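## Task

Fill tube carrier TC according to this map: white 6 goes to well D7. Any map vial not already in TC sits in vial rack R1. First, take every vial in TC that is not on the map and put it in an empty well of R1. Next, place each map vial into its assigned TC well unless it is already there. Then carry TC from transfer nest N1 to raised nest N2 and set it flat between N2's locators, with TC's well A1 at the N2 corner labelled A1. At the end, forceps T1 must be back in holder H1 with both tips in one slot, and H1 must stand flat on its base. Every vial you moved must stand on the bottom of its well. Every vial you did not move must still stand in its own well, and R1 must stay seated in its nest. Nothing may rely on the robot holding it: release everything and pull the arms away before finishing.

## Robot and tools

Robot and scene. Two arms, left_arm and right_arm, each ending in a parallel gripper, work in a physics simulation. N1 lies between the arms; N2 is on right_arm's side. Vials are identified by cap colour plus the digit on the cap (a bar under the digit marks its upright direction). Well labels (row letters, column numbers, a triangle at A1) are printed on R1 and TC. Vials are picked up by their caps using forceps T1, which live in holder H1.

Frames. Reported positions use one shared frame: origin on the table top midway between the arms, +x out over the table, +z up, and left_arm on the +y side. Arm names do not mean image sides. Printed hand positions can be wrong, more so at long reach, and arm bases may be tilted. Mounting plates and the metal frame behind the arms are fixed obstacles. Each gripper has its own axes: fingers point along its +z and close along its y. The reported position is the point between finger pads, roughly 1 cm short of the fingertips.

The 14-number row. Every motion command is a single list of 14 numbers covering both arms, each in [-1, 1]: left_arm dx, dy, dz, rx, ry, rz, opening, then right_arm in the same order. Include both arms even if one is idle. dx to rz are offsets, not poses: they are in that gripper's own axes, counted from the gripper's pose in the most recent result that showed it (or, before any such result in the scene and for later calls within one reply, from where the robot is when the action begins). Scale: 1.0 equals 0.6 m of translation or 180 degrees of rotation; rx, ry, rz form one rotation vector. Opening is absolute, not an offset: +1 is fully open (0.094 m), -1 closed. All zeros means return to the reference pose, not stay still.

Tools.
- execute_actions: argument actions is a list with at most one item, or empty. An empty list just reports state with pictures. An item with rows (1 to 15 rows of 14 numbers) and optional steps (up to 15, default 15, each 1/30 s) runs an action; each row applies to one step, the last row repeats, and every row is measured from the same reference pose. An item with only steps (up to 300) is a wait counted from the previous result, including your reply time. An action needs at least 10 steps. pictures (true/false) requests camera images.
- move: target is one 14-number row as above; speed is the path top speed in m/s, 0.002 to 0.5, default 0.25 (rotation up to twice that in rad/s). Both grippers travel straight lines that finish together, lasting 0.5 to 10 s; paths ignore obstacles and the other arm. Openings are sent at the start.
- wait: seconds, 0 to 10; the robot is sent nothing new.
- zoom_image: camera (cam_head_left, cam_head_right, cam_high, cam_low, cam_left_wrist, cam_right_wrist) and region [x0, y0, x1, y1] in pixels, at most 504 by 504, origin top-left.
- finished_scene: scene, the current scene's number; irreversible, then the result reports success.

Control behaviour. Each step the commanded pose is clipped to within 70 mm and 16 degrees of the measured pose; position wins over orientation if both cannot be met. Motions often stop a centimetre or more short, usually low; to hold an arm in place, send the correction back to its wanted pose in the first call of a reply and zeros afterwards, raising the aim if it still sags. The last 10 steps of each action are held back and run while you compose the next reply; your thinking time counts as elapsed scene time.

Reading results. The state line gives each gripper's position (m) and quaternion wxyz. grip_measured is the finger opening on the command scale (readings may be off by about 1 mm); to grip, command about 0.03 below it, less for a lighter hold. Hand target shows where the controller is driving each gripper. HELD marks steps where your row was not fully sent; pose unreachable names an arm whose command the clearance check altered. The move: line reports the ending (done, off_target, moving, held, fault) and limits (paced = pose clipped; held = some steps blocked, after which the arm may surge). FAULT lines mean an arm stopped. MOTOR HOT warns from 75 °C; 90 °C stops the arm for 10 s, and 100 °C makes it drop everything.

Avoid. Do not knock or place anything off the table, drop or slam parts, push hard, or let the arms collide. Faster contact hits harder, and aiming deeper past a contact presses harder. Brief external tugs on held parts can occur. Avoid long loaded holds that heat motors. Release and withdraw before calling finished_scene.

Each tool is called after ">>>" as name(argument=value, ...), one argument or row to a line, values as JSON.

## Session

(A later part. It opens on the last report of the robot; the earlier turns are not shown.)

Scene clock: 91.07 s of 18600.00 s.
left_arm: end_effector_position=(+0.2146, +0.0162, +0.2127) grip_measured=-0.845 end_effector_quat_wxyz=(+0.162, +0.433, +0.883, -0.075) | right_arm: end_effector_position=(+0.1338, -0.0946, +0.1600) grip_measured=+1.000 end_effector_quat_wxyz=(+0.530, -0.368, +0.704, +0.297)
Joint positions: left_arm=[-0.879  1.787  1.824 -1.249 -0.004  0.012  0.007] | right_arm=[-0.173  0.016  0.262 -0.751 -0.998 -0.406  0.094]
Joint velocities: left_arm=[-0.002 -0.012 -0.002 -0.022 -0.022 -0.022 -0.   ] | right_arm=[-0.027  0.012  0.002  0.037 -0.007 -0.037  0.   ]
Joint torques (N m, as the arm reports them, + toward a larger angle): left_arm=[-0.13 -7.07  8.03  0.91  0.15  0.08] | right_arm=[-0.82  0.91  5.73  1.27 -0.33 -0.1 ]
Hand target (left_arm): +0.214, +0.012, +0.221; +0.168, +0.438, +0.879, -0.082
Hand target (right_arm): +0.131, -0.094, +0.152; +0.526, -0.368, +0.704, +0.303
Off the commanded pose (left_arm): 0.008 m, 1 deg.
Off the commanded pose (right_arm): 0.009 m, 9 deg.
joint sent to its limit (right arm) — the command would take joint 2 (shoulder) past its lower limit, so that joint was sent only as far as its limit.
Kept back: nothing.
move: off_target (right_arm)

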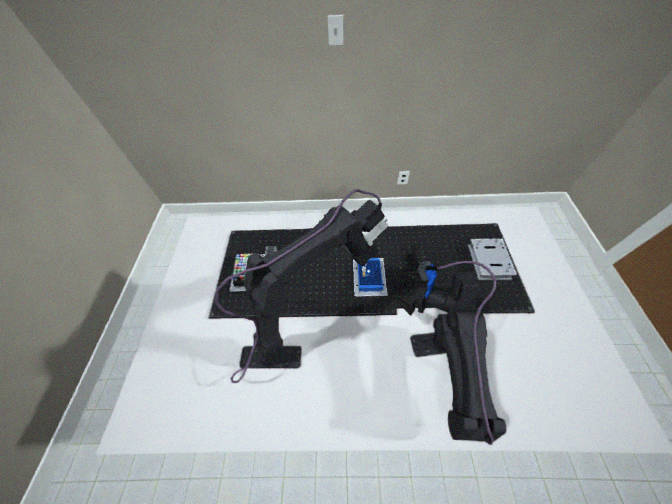

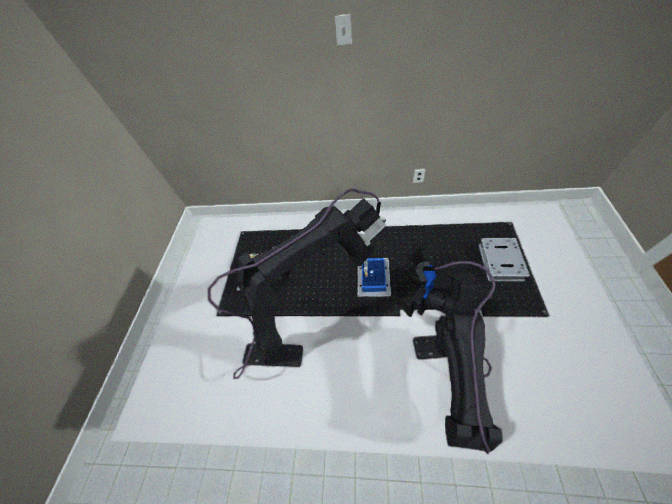

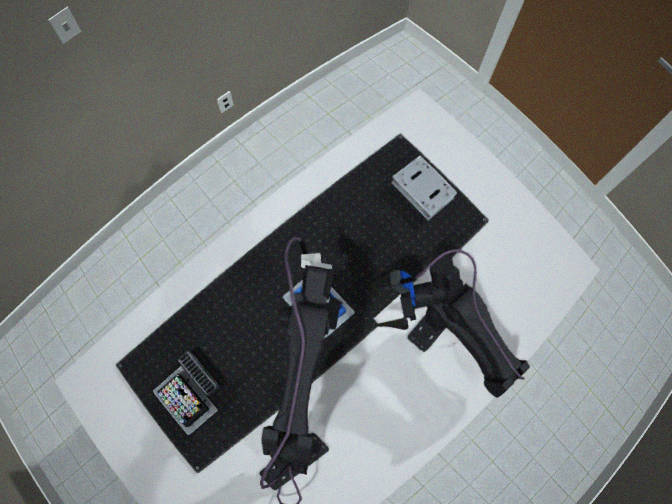

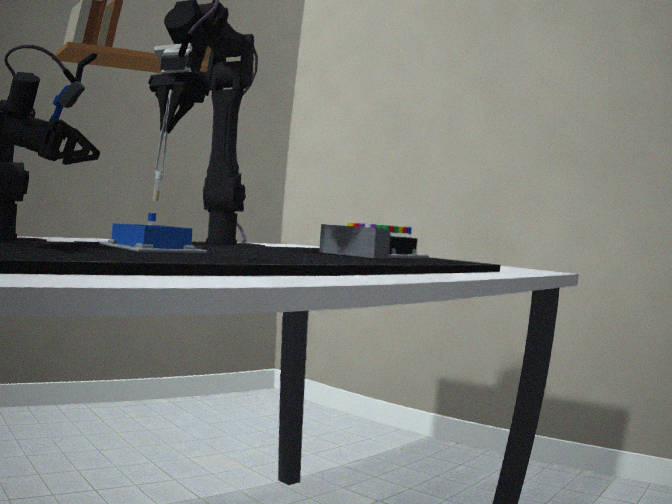

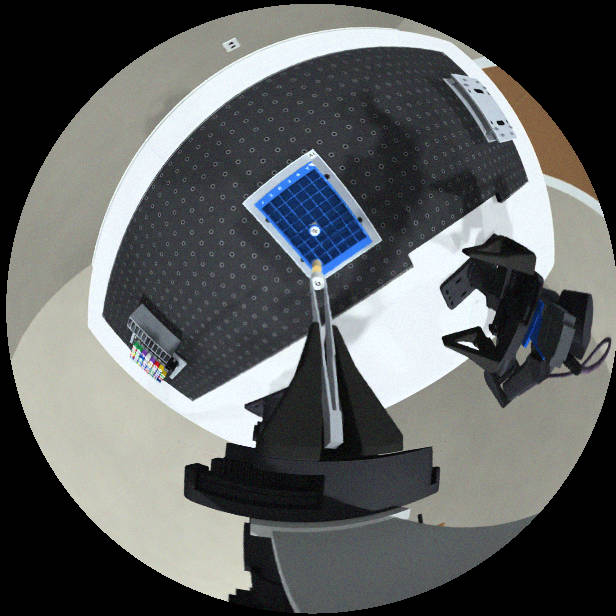

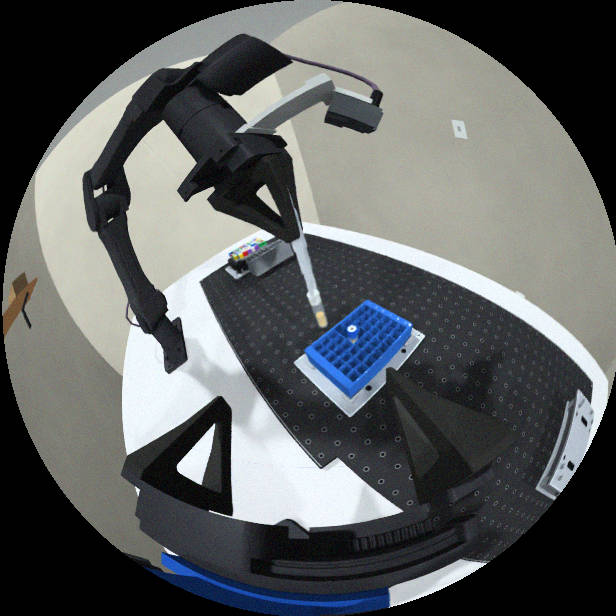

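>>> zoom_image(
  camera="cam_left_wrist",
  region=[240, 145, 390, 295],
)

>>> zoom_image(
  camera="cam_right_wrist",
  region=[285, 275, 430, 420],
)

Region (240, 145, 390, 295) of cam_left_wrist's 616x616 image, scaled by 3.360, with more detail than that image has.

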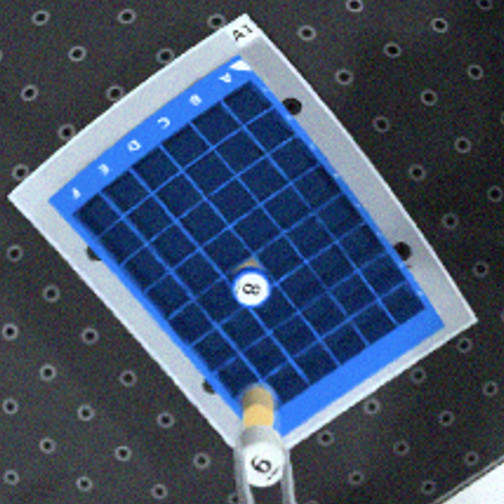

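Region (285, 275, 430, 420) of cam_right_wrist's 616x616 image, scaled by 3.476, with more detail than that image has.

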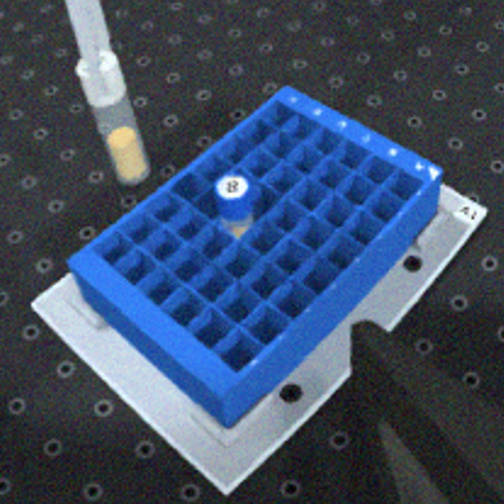

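>>> move(
  target=[-0.0243,-0.0257,0.0422,0,-0.002,0,-0.855,0,0,0,0,0,0,1],
  speed=0.06,
)

>>> zoom_image(
  camera="cam_left_wrist",
  region=[260, 195, 370, 305],
)

>>> zoom_image(
  camera="cam_right_wrist",
  region=[290, 290, 400, 400],
)

Scene clock: 94.67 s of 18600.00 s.
left_arm: end_effector_position=(+0.2119, -0.0043, +0.1895) grip_measured=-0.845 end_effector_quat_wxyz=(+0.147, +0.436, +0.885, -0.073) | right_arm: end_effector_position=(+0.1335, -0.0942, +0.1605) grip_measured=+1.000 end_effector_quat_wxyz=(+0.531, -0.370, +0.702, +0.297)
Joint positions: left_arm=[-0.915  1.855  1.824 -1.21  -0.006 -0.02   0.007] | right_arm=[-0.174  0.016  0.262 -0.75  -1.003 -0.409  0.094]
Joint velocities: left_arm=[ 0.007  0.007 -0.012  0.022 -0.007 -0.037 -0.001] | right_arm=[-0.002 -0.002 -0.022  0.022  0.022  0.022  0.   ]
Joint torques (N m, as the arm reports them, + toward a larger angle): left_arm=[-0.49 -7.7   6.41  1.17 -0.14 -0.1 ] | right_arm=[ 0.14  3.2   7.56  1.45 -0.18  0.  ]
Hand target (left_arm): +0.216, -0.011, +0.194; +0.165, +0.433, +0.883, -0.077
Hand target (right_arm): +0.134, -0.095, +0.160; +0.530, -0.368, +0.704, +0.297
Off the commanded pose (left_arm): 0.009 m, 2 deg.
Off the commanded pose (right_arm): 0.001 m, 0 deg.
Kept back: nothing.
move: done

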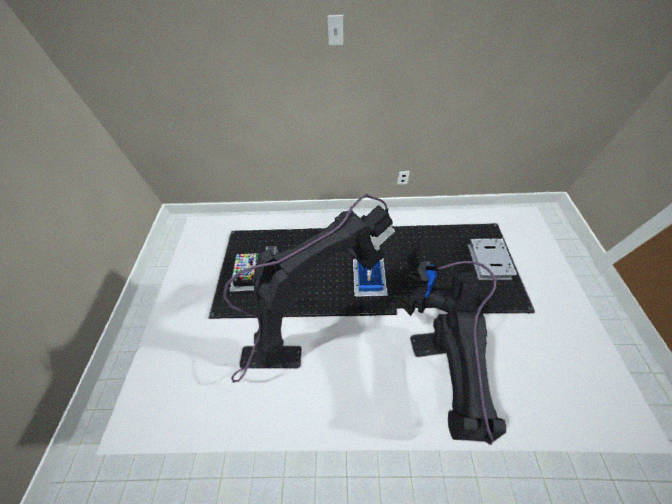

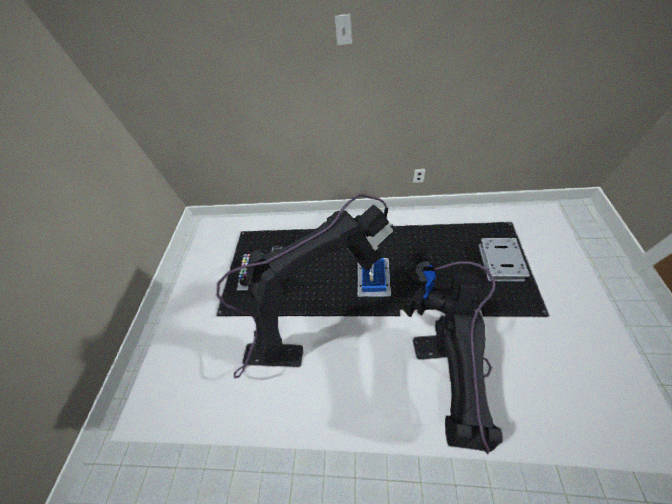

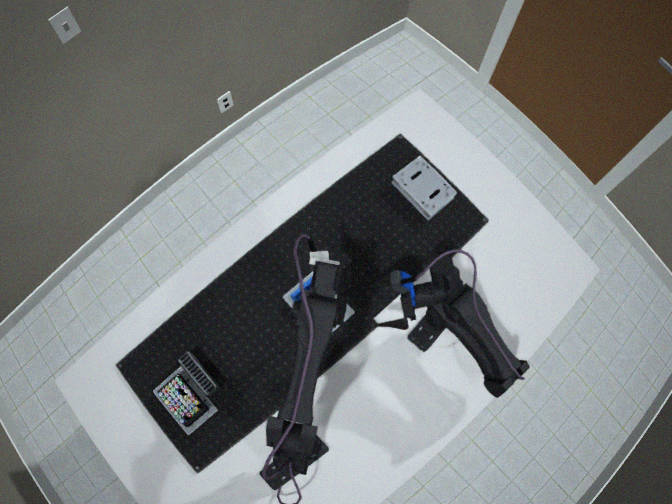

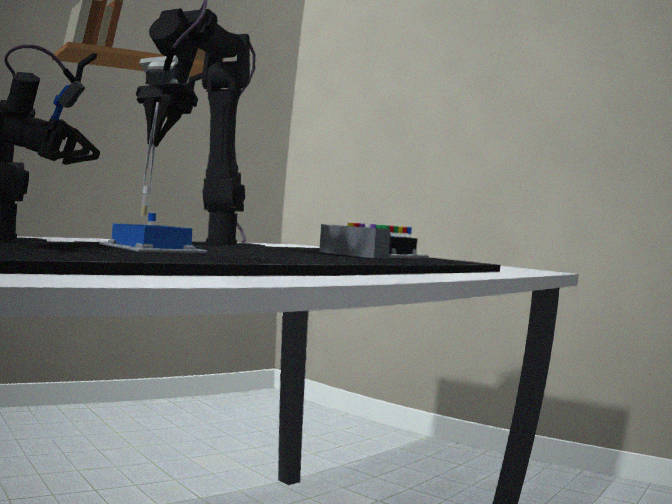

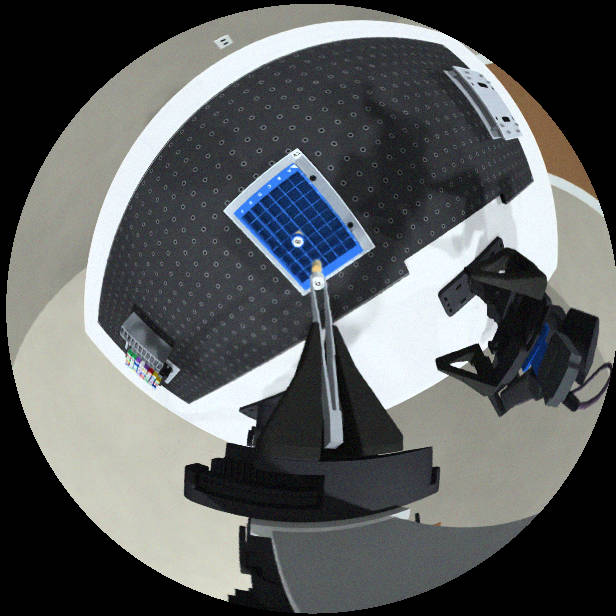

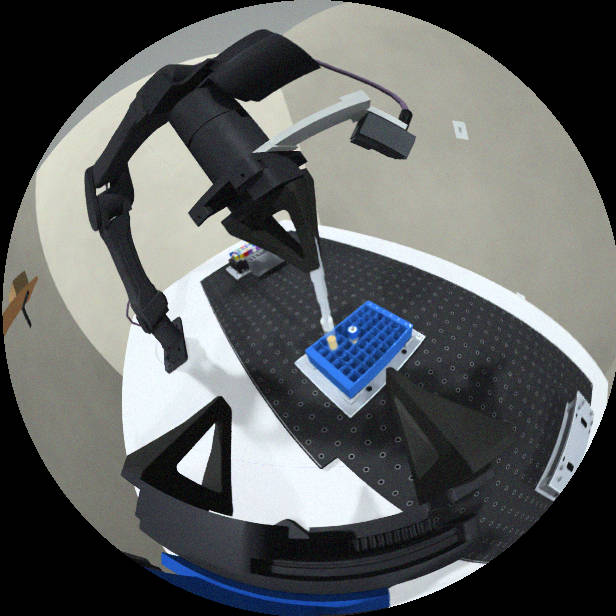

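Region (260, 195, 370, 305) of cam_left_wrist's 616x616 image, scaled by 4.582, with more detail than that image has.

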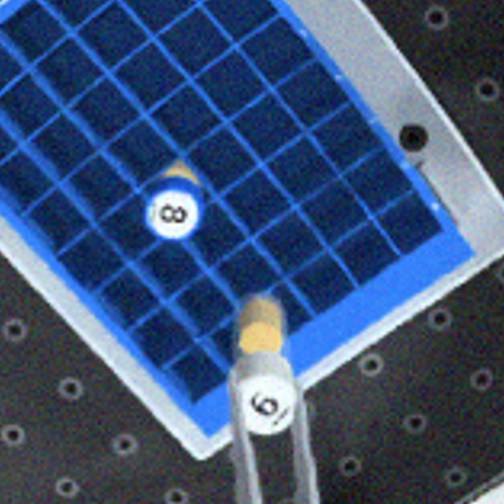

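Region (290, 290, 400, 400) of cam_right_wrist's 616x616 image, scaled by 4.582, with more detail than that image has.

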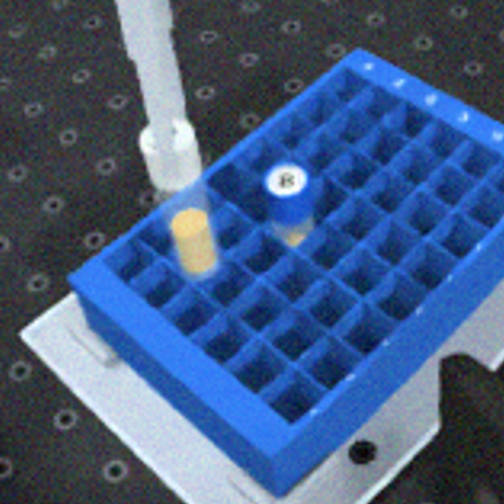

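>>> execute_actions(
  actions=[
    {"rows": [[-0.0149,0.0003,-0.0015,-0.0031,-0.0112,-0.0013,-0.855,0,0,0,0,0,0,1],[-0.0148,0.0014,-0.0001,-0.0033,-0.0109,-0.0018,-0.855,0,0,0,0,0,0,1],[-0.0146,0.0026,0.0014,-0.0035,-0.0105,-0.0024,-0.855,0,0,0,0,0,0,1],[-0.0145,0.0037,0.0029,-0.0037,-0.0101,-0.0029,-0.855,0,0,0,0,0,0,1],[-0.0143,0.0049,0.0043,-0.0039,-0.0097,-0.0035,-0.855,0,0,0,0,0,0,1],[-0.0141,0.0061,0.0058,-0.0041,-0.0094,-0.0041,-0.855,0,0,0,0,0,0,1],[-0.0140,0.0072,0.0073,-0.0043,-0.0090,-0.0046,-0.855,0,0,0,0,0,0,1],[-0.0138,0.0084,0.0087,-0.0044,-0.0086,-0.0052,-0.855,0,0,0,0,0,0,1],[-0.0137,0.0095,0.0102,-0.0046,-0.0082,-0.0057,-0.855,0,0,0,0,0,0,1],[-0.0135,0.0107,0.0117,-0.0048,-0.0079,-0.0063,-0.855,0,0,0,0,0,0,1],[-0.0133,0.0119,0.0131,-0.0050,-0.0075,-0.0069,-0.855,0,0,0,0,0,0,1],[-0.0132,0.0130,0.0146,-0.0052,-0.0071,-0.0074,-0.855,0,0,0,0,0,0,1],[-0.0130,0.0142,0.0161,-0.0054,-0.0067,-0.0080,-0.855,0,0,0,0,0,0,1],[-0.0129,0.0153,0.0175,-0.0056,-0.0064,-0.0085,-0.855,0,0,0,0,0,0,1],[-0.0127,0.0165,0.0190,-0.0058,-0.0060,-0.0091,-0.855,0,0,0,0,0,0,1]], "steps": 15},
  ],
)

>>> execute_actions(
  actions=[
    {"steps": 20},
  ],
  pictures=true,
)

>>> zoom_image(
  camera="cam_left_wrist",
  region=[260, 195, 370, 305],
)

>>> zoom_image(
  camera="cam_right_wrist",
  region=[290, 290, 400, 400],
)

Scene clock: 100.07 s of 18600.00 s.
left_arm: end_effector_position=(+0.2128, -0.0055, +0.1900) grip_measured=-0.845 end_effector_quat_wxyz=(+0.150, +0.435, +0.885, -0.075) | right_arm: end_effector_position=(+0.1336, -0.0943, +0.1606) grip_measured=+1.000 end_effector_quat_wxyz=(+0.531, -0.370, +0.702, +0.297)
Joint positions: left_arm=[-0.915  1.855  1.824 -1.204 -0.006 -0.021  0.007] | right_arm=[-0.174  0.016  0.262 -0.749 -1.002 -0.409  0.094]
Joint velocities: left_arm=[-0.012 -0.012 -0.012  0.037 -0.007  0.022 -0.   ] | right_arm=[ 0.012 -0.002 -0.002  0.051  0.007  0.007  0.   ]
Joint torques (N m, as the arm reports them, + toward a larger angle): left_arm=[ 0.2  -7.41  5.58  1.19 -0.12 -0.1 ] | right_arm=[ 0.07  3.24  7.61  1.45 -0.21 -0.04]
Steps of this call (steps 1 to 90: nothing new was sent; then 2.23 s passed at rest; steps 91 to 95: the first 5 steps of this action). Readings (end_effector_position):
91: left_arm (+0.2122, -0.0046, +0.1897) | right_arm (+0.1336, -0.0943, +0.1606)
92: left_arm (+0.2123, -0.0047, +0.1897) | right_arm (+0.1336, -0.0943, +0.1606)
94: left_arm (+0.2127, -0.0052, +0.1899) | right_arm (+0.1336, -0.0943, +0.1606)
95: the state above

Scene clock: 100.73 s of 18600.00 s.
left_arm: end_effector_position=(+0.2205, -0.0071, +0.1854) grip_measured=-0.845 end_effector_quat_wxyz=(+0.153, +0.428, +0.888, -0.075) | right_arm: end_effector_position=(+0.1337, -0.0943, +0.1607) grip_measured=+1.000 end_effector_quat_wxyz=(+0.531, -0.370, +0.702, +0.297)
Joint positions: left_arm=[-0.903  1.87   1.824 -1.183 -0.007 -0.025  0.007] | right_arm=[-0.174  0.016  0.262 -0.748 -1.002 -0.409  0.094]
Joint velocities: left_arm=[-0.002  0.007  0.017  0.022 -0.007  0.022  0.001] | right_arm=[-0.007  0.002 -0.012 -0.037 -0.037 -0.022  0.   ]
Joint torques (N m, as the arm reports them, + toward a larger angle): left_arm=[ 0.56 -7.82  4.35  1.21 -0.14 -0.09] | right_arm=[ 0.06  3.22  7.56  1.45 -0.21 -0.05]
Hand target (left_arm): +0.226, -0.007, +0.181; +0.158, +0.421, +0.890, -0.071
Hand target (right_arm): +0.134, -0.094, +0.161; +0.531, -0.370, +0.702, +0.297
Off the commanded pose (left_arm): 0.007 m, 1 deg.
Off the commanded pose (right_arm): 0.000 m, 0 deg.
Kept back: nothing.
Steps of this call (steps 1 to 10: the last 10 steps of your previous action; steps 11 to 20: nothing new was sent). Readings (end_effector_position):
1: left_arm (+0.2130, -0.0057, +0.1902) | right_arm (+0.1337, -0.0943, +0.1607)
2: left_arm (+0.2132, -0.0060, +0.1903) | right_arm (+0.1337, -0.0943, +0.1607)
4: left_arm (+0.2136, -0.0065, +0.1905) | right_arm (+0.1337, -0.0943, +0.1607)
8: left_arm (+0.2154, -0.0071, +0.1903) | right_arm (+0.1337, -0.0943, +0.1607)
20: the state above

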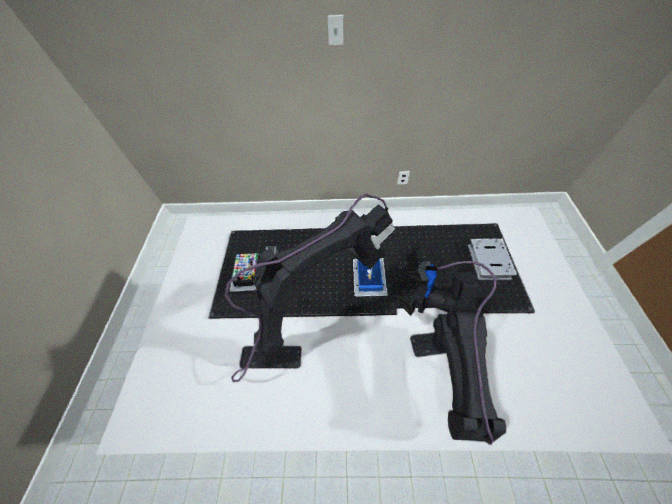

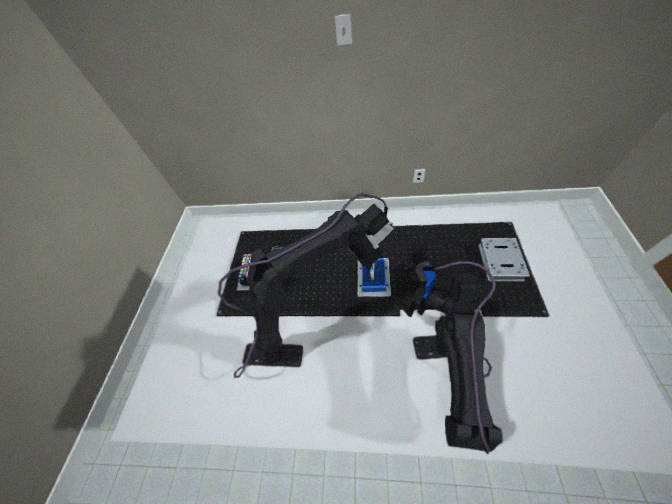

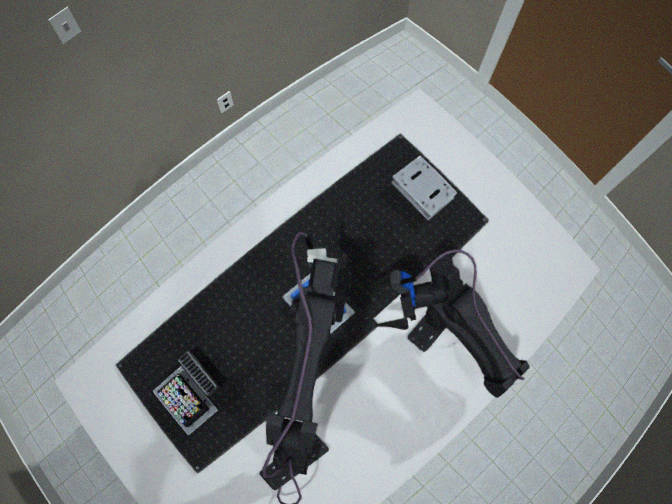

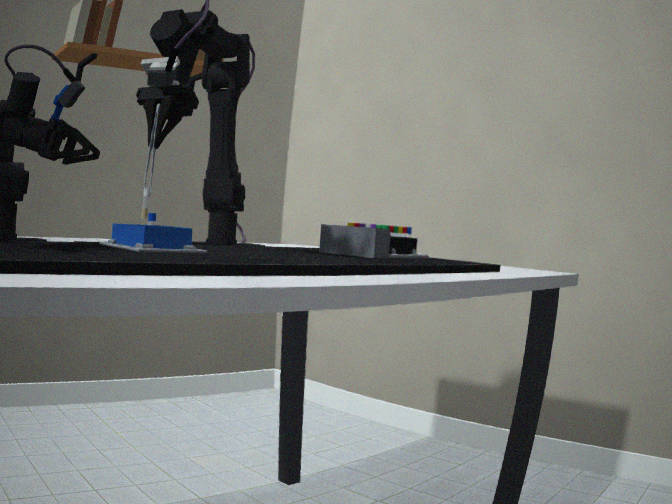

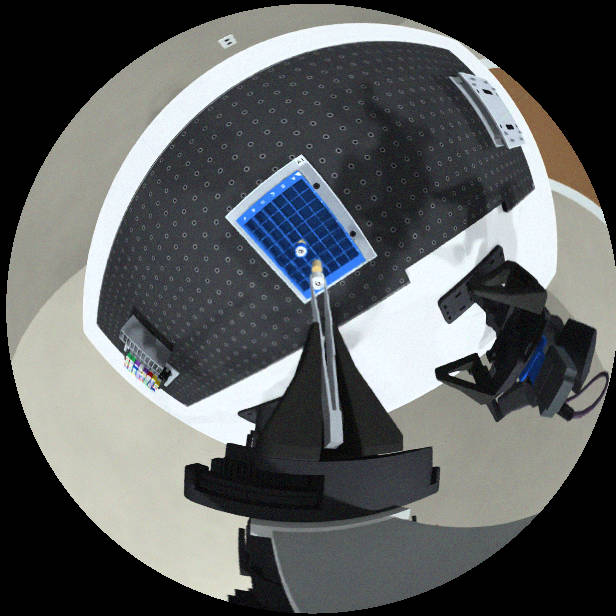

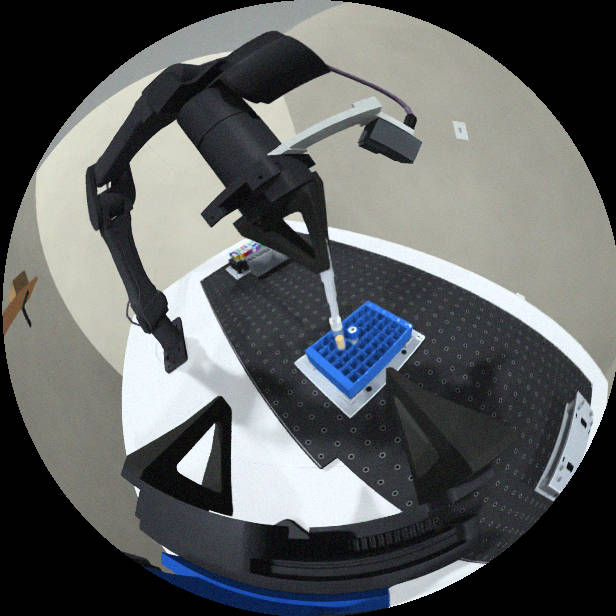

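Region (260, 195, 370, 305) of cam_left_wrist's 616x616 image, scaled by 4.582, with more detail than that image has.

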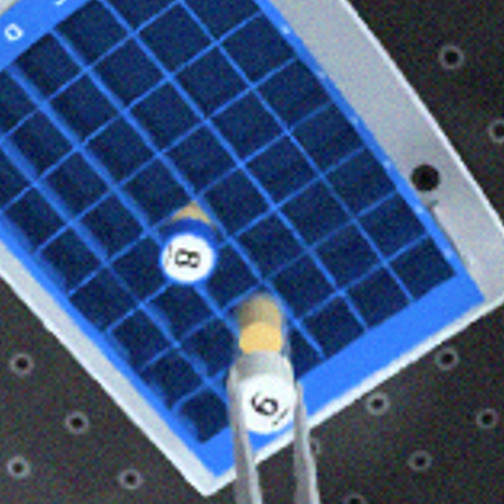

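Region (290, 290, 400, 400) of cam_right_wrist's 616x616 image, scaled by 4.582, with more detail than that image has.

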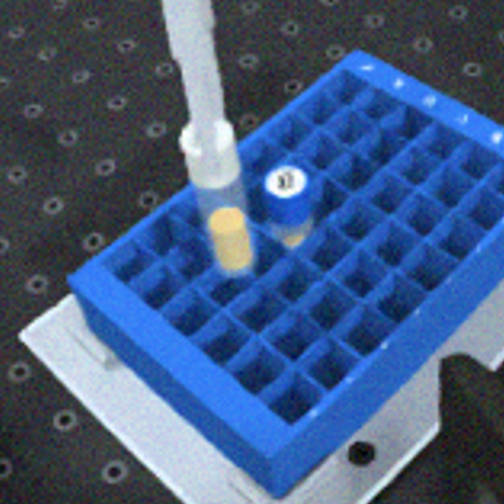

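>>> execute_actions(
  actions=[
    {"rows": [[-0.0028,0.0079,0.0089,-0.0044,-0.0018,-0.0039,-0.855,0,0,0,0,0,0,1],[-0.0025,0.0079,0.0092,-0.0044,-0.0016,-0.0039,-0.855,0,0,0,0,0,0,1],[-0.0021,0.0079,0.0095,-0.0044,-0.0014,-0.0039,-0.855,0,0,0,0,0,0,1],[-0.0018,0.0079,0.0098,-0.0044,-0.0011,-0.0039,-0.855,0,0,0,0,0,0,1],[-0.0014,0.0079,0.0101,-0.0044,-0.0009,-0.0039,-0.855,0,0,0,0,0,0,1],[-0.0010,0.0079,0.0105,-0.0044,-0.0007,-0.0039,-0.855,0,0,0,0,0,0,1],[-0.0007,0.0079,0.0108,-0.0044,-0.0005,-0.0039,-0.855,0,0,0,0,0,0,1],[-0.0003,0.0079,0.0111,-0.0044,-0.0002,-0.0039,-0.855,0,0,0,0,0,0,1],[0.0000,0.0079,0.0114,-0.0044,0,-0.0039,-0.855,0,0,0,0,0,0,1],[0.0004,0.0079,0.0117,-0.0044,0.0002,-0.0039,-0.855,0,0,0,0,0,0,1]], "steps": 10},
  ],
)

>>> execute_actions(
  actions=[
    {"steps": 20},
  ],
  pictures=true,
)

>>> zoom_image(
  camera="cam_left_wrist",
  region=[280, 225, 355, 300],
)

>>> zoom_image(
  camera="cam_right_wrist",
  region=[305, 305, 380, 380],
)

Scene clock: 104.70 s of 18600.00 s.
left_arm: end_effector_position=(+0.2205, -0.0072, +0.1854) grip_measured=-0.845 end_effector_quat_wxyz=(+0.153, +0.428, +0.887, -0.075) | right_arm: end_effector_position=(+0.1337, -0.0943, +0.1607) grip_measured=+1.000 end_effector_quat_wxyz=(+0.531, -0.370, +0.702, +0.297)
Joint positions: left_arm=[-0.903  1.87   1.824 -1.183 -0.007 -0.025  0.007] | right_arm=[-0.174  0.016  0.262 -0.748 -1.002 -0.409  0.094]
Joint velocities: left_arm=[-0.022 -0.032  0.007  0.007 -0.022  0.066 -0.001] | right_arm=[-0.007  0.007 -0.012 -0.095 -0.051  0.007  0.   ]
Joint torques (N m, as the arm reports them, + toward a larger angle): left_arm=[ 0.54 -7.76  4.36  1.2  -0.15 -0.1 ] | right_arm=[ 0.07  3.27  7.58  1.45 -0.18 -0.03]
Kept back: the last 10 steps of this action.
Steps of this call (steps 1 to 90: nothing new was sent; then 0.97 s passed at rest). Readings (end_effector_position):
1: left_arm (+0.2205, -0.0071, +0.1854) | right_arm (+0.1337, -0.0943, +0.1607)
2: left_arm (+0.2205, -0.0071, +0.1854) | right_arm (+0.1337, -0.0943, +0.1607)
4: left_arm (+0.2205, -0.0071, +0.1854) | right_arm (+0.1337, -0.0943, +0.1607)
8: left_arm (+0.2205, -0.0072, +0.1854) | right_arm (+0.1337, -0.0943, +0.1607)
90: the state above

Scene clock: 105.37 s of 18600.00 s.
left_arm: end_effector_position=(+0.2205, -0.0072, +0.1854) grip_measured=-0.845 end_effector_quat_wxyz=(+0.153, +0.428, +0.887, -0.075) | right_arm: end_effector_position=(+0.1338, -0.0943, +0.1609) grip_measured=+1.000 end_effector_quat_wxyz=(+0.532, -0.370, +0.702, +0.297)
Joint positions: left_arm=[-0.903  1.87   1.824 -1.183 -0.007 -0.025  0.007] | right_arm=[-0.174  0.016  0.262 -0.747 -1.002 -0.409  0.094]
Joint velocities: left_arm=[-0.007  0.002  0.002  0.007 -0.051 -0.022 -0.   ] | right_arm=[-0.007  0.007 -0.002 -0.022  0.007 -0.037  0.   ]
Joint torques (N m, as the arm reports them, + toward a larger angle): left_arm=[ 0.58 -7.65  4.02  1.18 -0.14 -0.09] | right_arm=[ 0.07  3.22  7.58  1.46 -0.2  -0.02]
Hand target (left_arm): +0.225, -0.006, +0.179; +0.155, +0.422, +0.891, -0.069
Hand target (right_arm): +0.134, -0.094, +0.161; +0.531, -0.370, +0.702, +0.297
Off the commanded pose (left_arm): 0.008 m, 1 deg.
Off the commanded pose (right_arm): 0.000 m, 0 deg.
Kept back: nothing.
Steps of this call (steps 1 to 10: the last 10 steps of your previous action; steps 11 to 20: nothing new was sent). Readings (end_effector_position):
1: left_arm (+0.2205, -0.0072, +0.1854) | right_arm (+0.1337, -0.0943, +0.1607)
2: left_arm (+0.2205, -0.0072, +0.1854) | right_arm (+0.1337, -0.0943, +0.1608)
4: left_arm (+0.2205, -0.0072, +0.1854) | right_arm (+0.1337, -0.0943, +0.1608)
8: left_arm (+0.2205, -0.0072, +0.1854) | right_arm (+0.1338, -0.0943, +0.1609)
20: the state above

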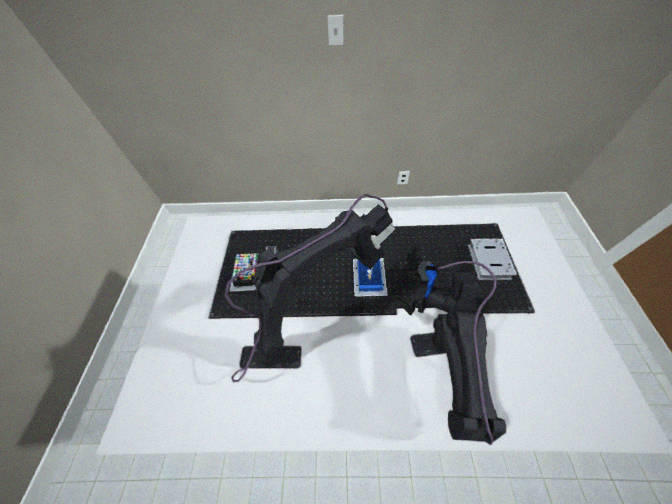

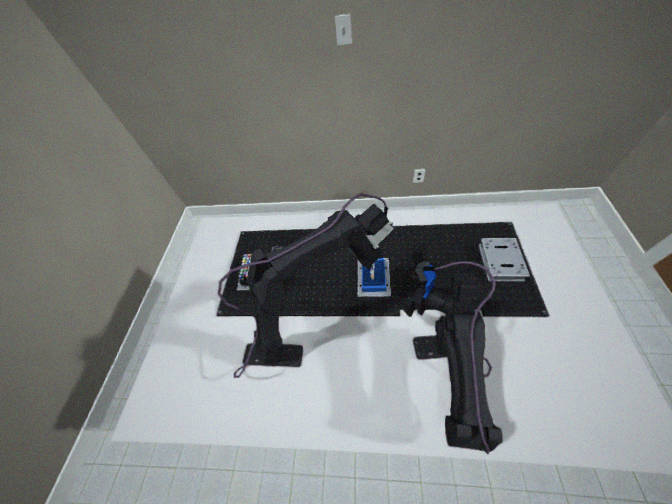

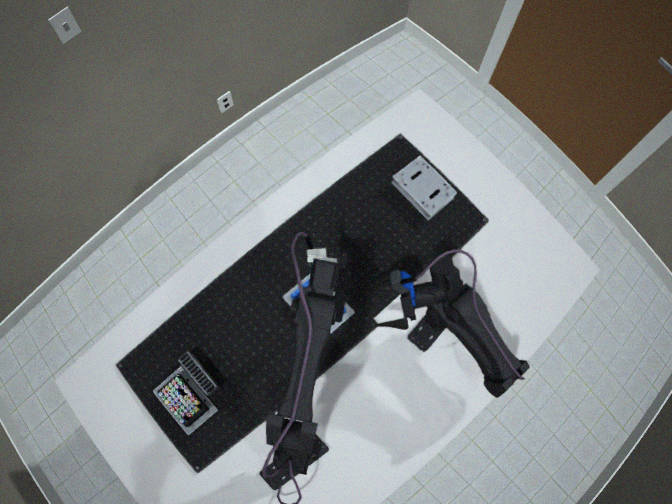

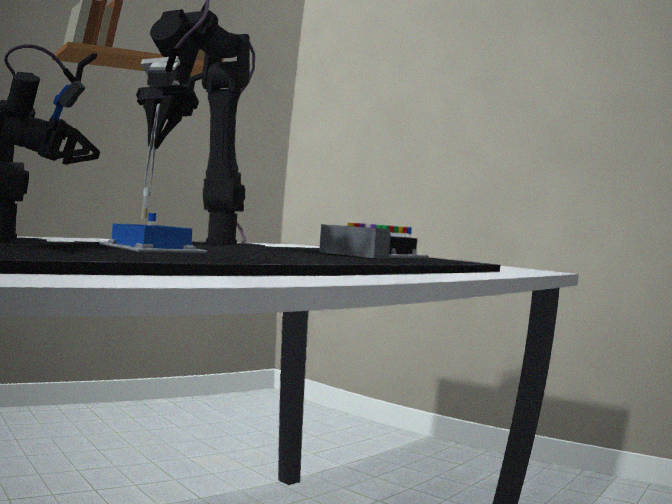

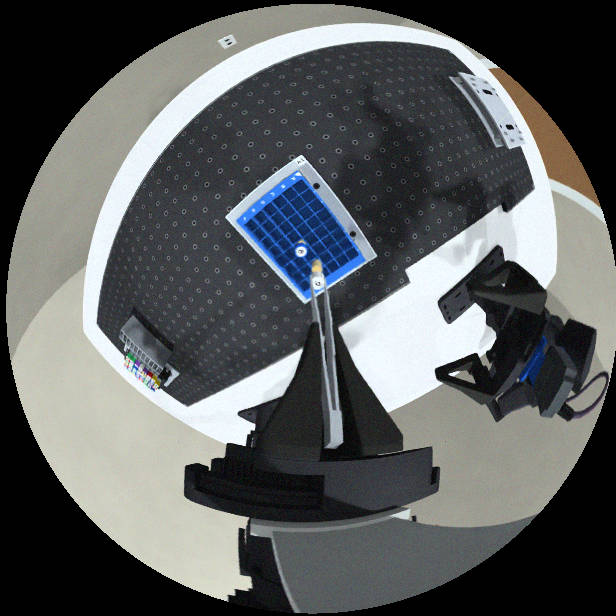

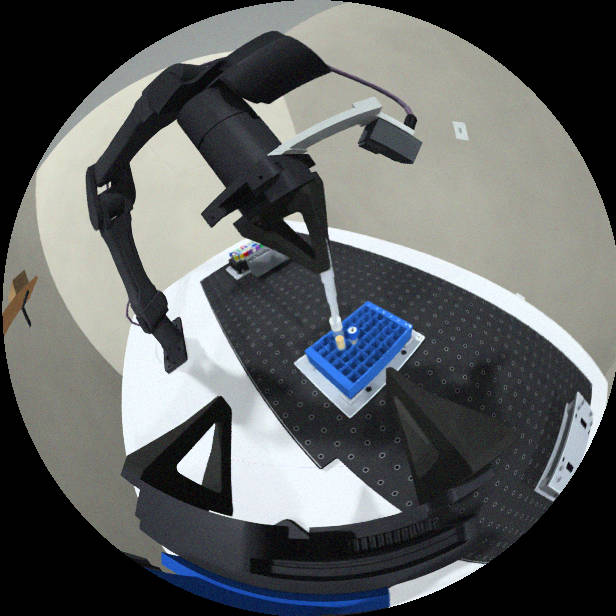

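Region (280, 225, 355, 300) of cam_left_wrist's 616x616 image, scaled by 6.720, with more detail than that image has.

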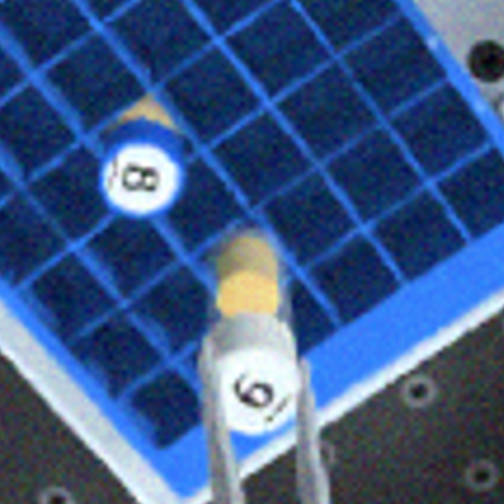

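Region (305, 305, 380, 380) of cam_right_wrist's 616x616 image, scaled by 6.720, with more detail than that image has.

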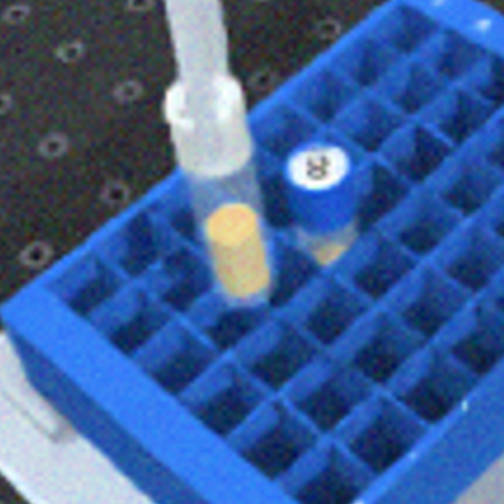

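>>> execute_actions(
  actions=[
    {"rows": [[0.0005,0.0079,0.0119,-0.0044,0.0002,-0.0039,-0.855,0,0,0,0,0,0,1],[0.0006,0.0079,0.0121,-0.0044,0.0002,-0.0039,-0.855,0,0,0,0,0,0,1],[0.0007,0.0079,0.0123,-0.0044,0.0002,-0.0039,-0.855,0,0,0,0,0,0,1],[0.0008,0.0079,0.0125,-0.0044,0.0002,-0.0039,-0.855,0,0,0,0,0,0,1],[0.0009,0.0079,0.0127,-0.0044,0.0002,-0.0039,-0.855,0,0,0,0,0,0,1],[0.0010,0.0079,0.0129,-0.0044,0.0002,-0.0039,-0.855,0,0,0,0,0,0,1],[0.0011,0.0079,0.0131,-0.0044,0.0002,-0.0039,-0.855,0,0,0,0,0,0,1],[0.0012,0.0079,0.0133,-0.0044,0.0002,-0.0039,-0.855,0,0,0,0,0,0,1],[0.0013,0.0079,0.0135,-0.0044,0.0002,-0.0039,-0.855,0,0,0,0,0,0,1]], "steps": 10},
  ],
)

>>> execute_actions(
  actions=[
    {"steps": 20},
  ],
  pictures=true,
)

>>> zoom_image(
  camera="cam_left_wrist",
  region=[280, 225, 355, 300],
)

>>> zoom_image(
  camera="cam_right_wrist",
  region=[305, 305, 380, 380],
)

Scene clock: 106.20 s of 18600.00 s.
left_arm: end_effector_position=(+0.2205, -0.0072, +0.1854) grip_measured=-0.845 end_effector_quat_wxyz=(+0.153, +0.428, +0.887, -0.075) | right_arm: end_effector_position=(+0.1338, -0.0943, +0.1609) grip_measured=+1.000 end_effector_quat_wxyz=(+0.532, -0.370, +0.702, +0.297)
Joint positions: left_arm=[-0.903  1.87   1.824 -1.183 -0.007 -0.025  0.007] | right_arm=[-0.174  0.016  0.262 -0.747 -1.002 -0.409  0.094]
Joint velocities: left_arm=[ 0.002 -0.012  0.007 -0.007  0.037  0.095 -0.   ] | right_arm=[-0.037 -0.017  0.002 -0.022  0.066  0.037  0.   ]
Joint torques (N m, as the arm reports them, + toward a larger angle): left_arm=[ 0.55 -7.63  4.03  1.19 -0.12 -0.1 ] | right_arm=[ 0.04  3.25  7.59  1.45 -0.2  -0.02]
Kept back: the last 10 steps of this action.
Steps of this call (steps 1 to 25: nothing new was sent). Readings (end_effector_position):
1: left_arm (+0.2205, -0.0072, +0.1854) | right_arm (+0.1338, -0.0943, +0.1609)
2: left_arm (+0.2205, -0.0072, +0.1854) | right_arm (+0.1338, -0.0943, +0.1609)
4: left_arm (+0.2205, -0.0072, +0.1854) | right_arm (+0.1338, -0.0943, +0.1609)
8: left_arm (+0.2205, -0.0072, +0.1854) | right_arm (+0.1338, -0.0943, +0.1609)
25: the state above

Scene clock: 106.87 s of 18600.00 s.
left_arm: end_effector_position=(+0.2192, -0.0054, +0.1803) grip_measured=-0.845 end_effector_quat_wxyz=(+0.147, +0.429, +0.888, -0.072) | right_arm: end_effector_position=(+0.1339, -0.0943, +0.1611) grip_measured=+1.000 end_effector_quat_wxyz=(+0.532, -0.370, +0.701, +0.296)
Joint positions: left_arm=[-0.903  1.87   1.808 -1.179 -0.007 -0.025  0.007] | right_arm=[-0.174  0.016  0.262 -0.745 -1.002 -0.409  0.094]
Joint velocities: left_arm=[ 0.012  0.002  0.007  0.007 -0.007 -0.066  0.   ] | right_arm=[ 0.007  0.002  0.012 -0.051 -0.022  0.022  0.   ]
Joint torques (N m, as the arm reports them, + toward a larger angle): left_arm=[ 0.56 -7.75  4.8   1.18 -0.13 -0.11] | right_arm=[ 0.09  3.24  7.56  1.45 -0.19 -0.03]
Hand target (left_arm): +0.225, -0.006, +0.178; +0.155, +0.422, +0.891, -0.069
Hand target (right_arm): +0.134, -0.094, +0.161; +0.532, -0.370, +0.702, +0.297
Off the commanded pose (left_arm): 0.007 m, 1 deg.
Off the commanded pose (right_arm): 0.000 m, 0 deg.
Kept back: nothing.
Steps of this call (steps 1 to 10: the last 10 steps of your previous action; steps 11 to 20: nothing new was sent). Readings (end_effector_position):
1: left_arm (+0.2205, -0.0071, +0.1849) | right_arm (+0.1338, -0.0943, +0.1609)
2: left_arm (+0.2204, -0.0069, +0.1843) | right_arm (+0.1338, -0.0943, +0.1609)
4: left_arm (+0.2197, -0.0061, +0.1823) | right_arm (+0.1338, -0.0943, +0.1610)
8: left_arm (+0.2191, -0.0052, +0.1805) | right_arm (+0.1339, -0.0943, +0.1611)
20: the state above

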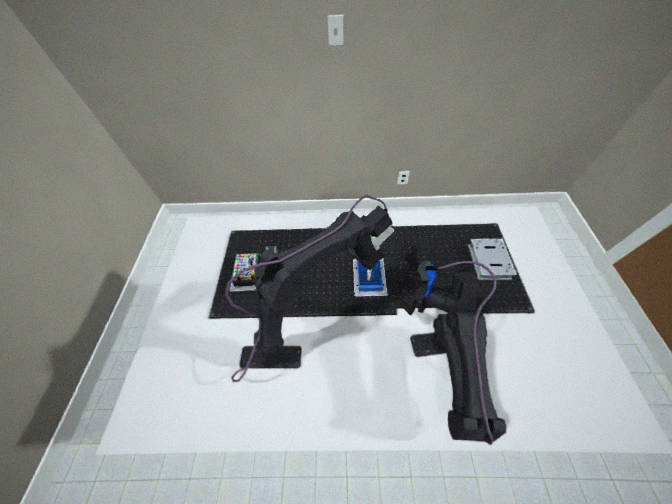

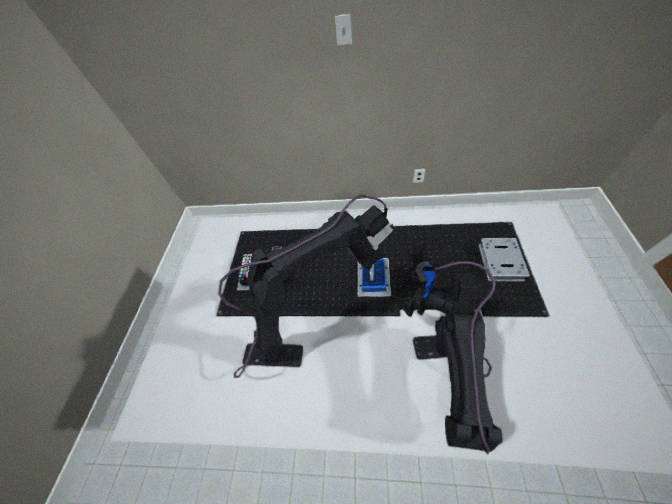

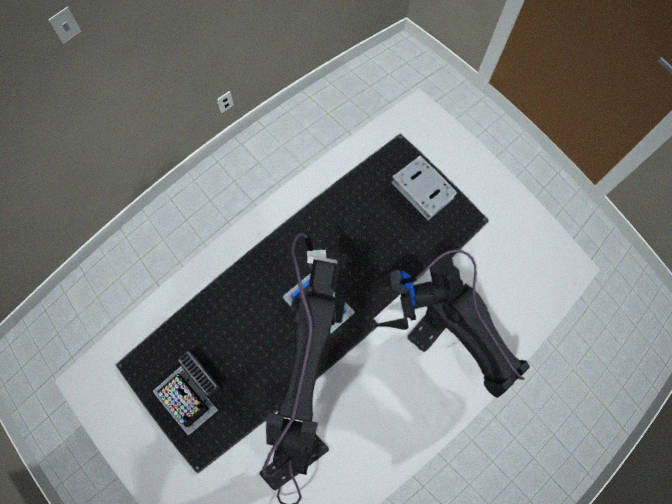

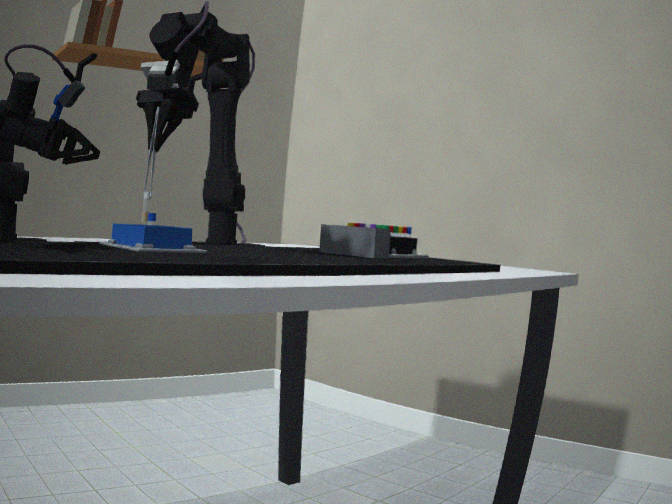

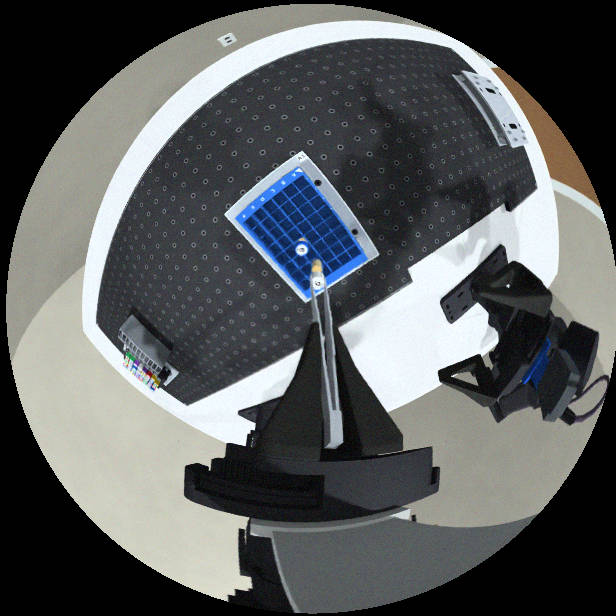

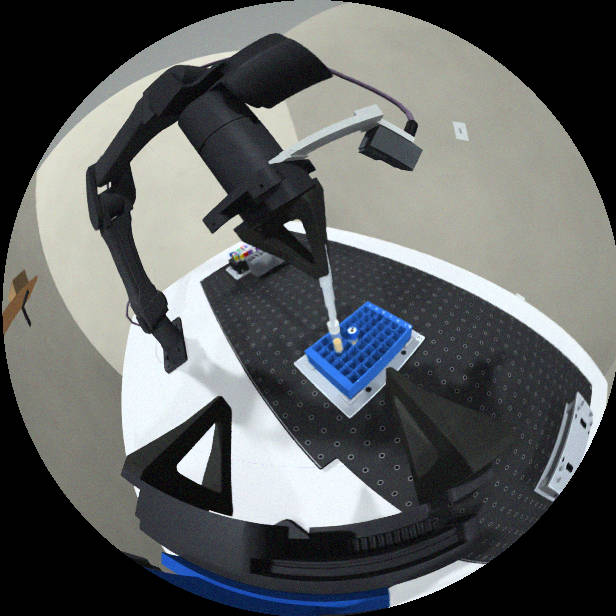

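Region (280, 225, 355, 300) of cam_left_wrist's 616x616 image, scaled by 6.720, with more detail than that image has.

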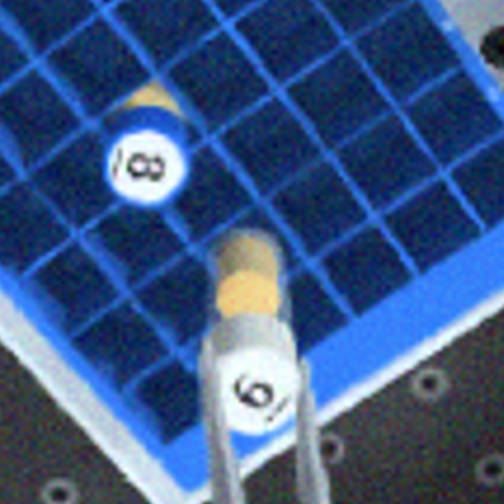

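Region (305, 305, 380, 380) of cam_right_wrist's 616x616 image, scaled by 6.720, with more detail than that image has.

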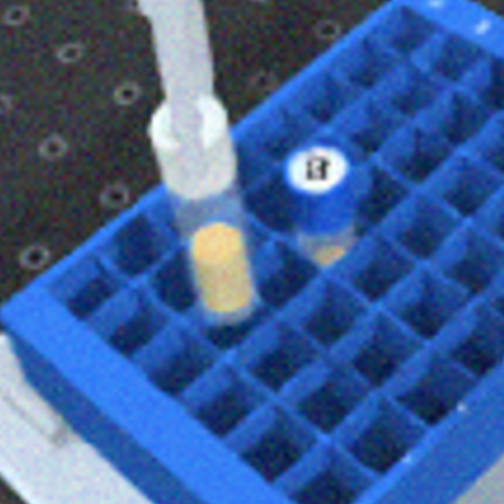

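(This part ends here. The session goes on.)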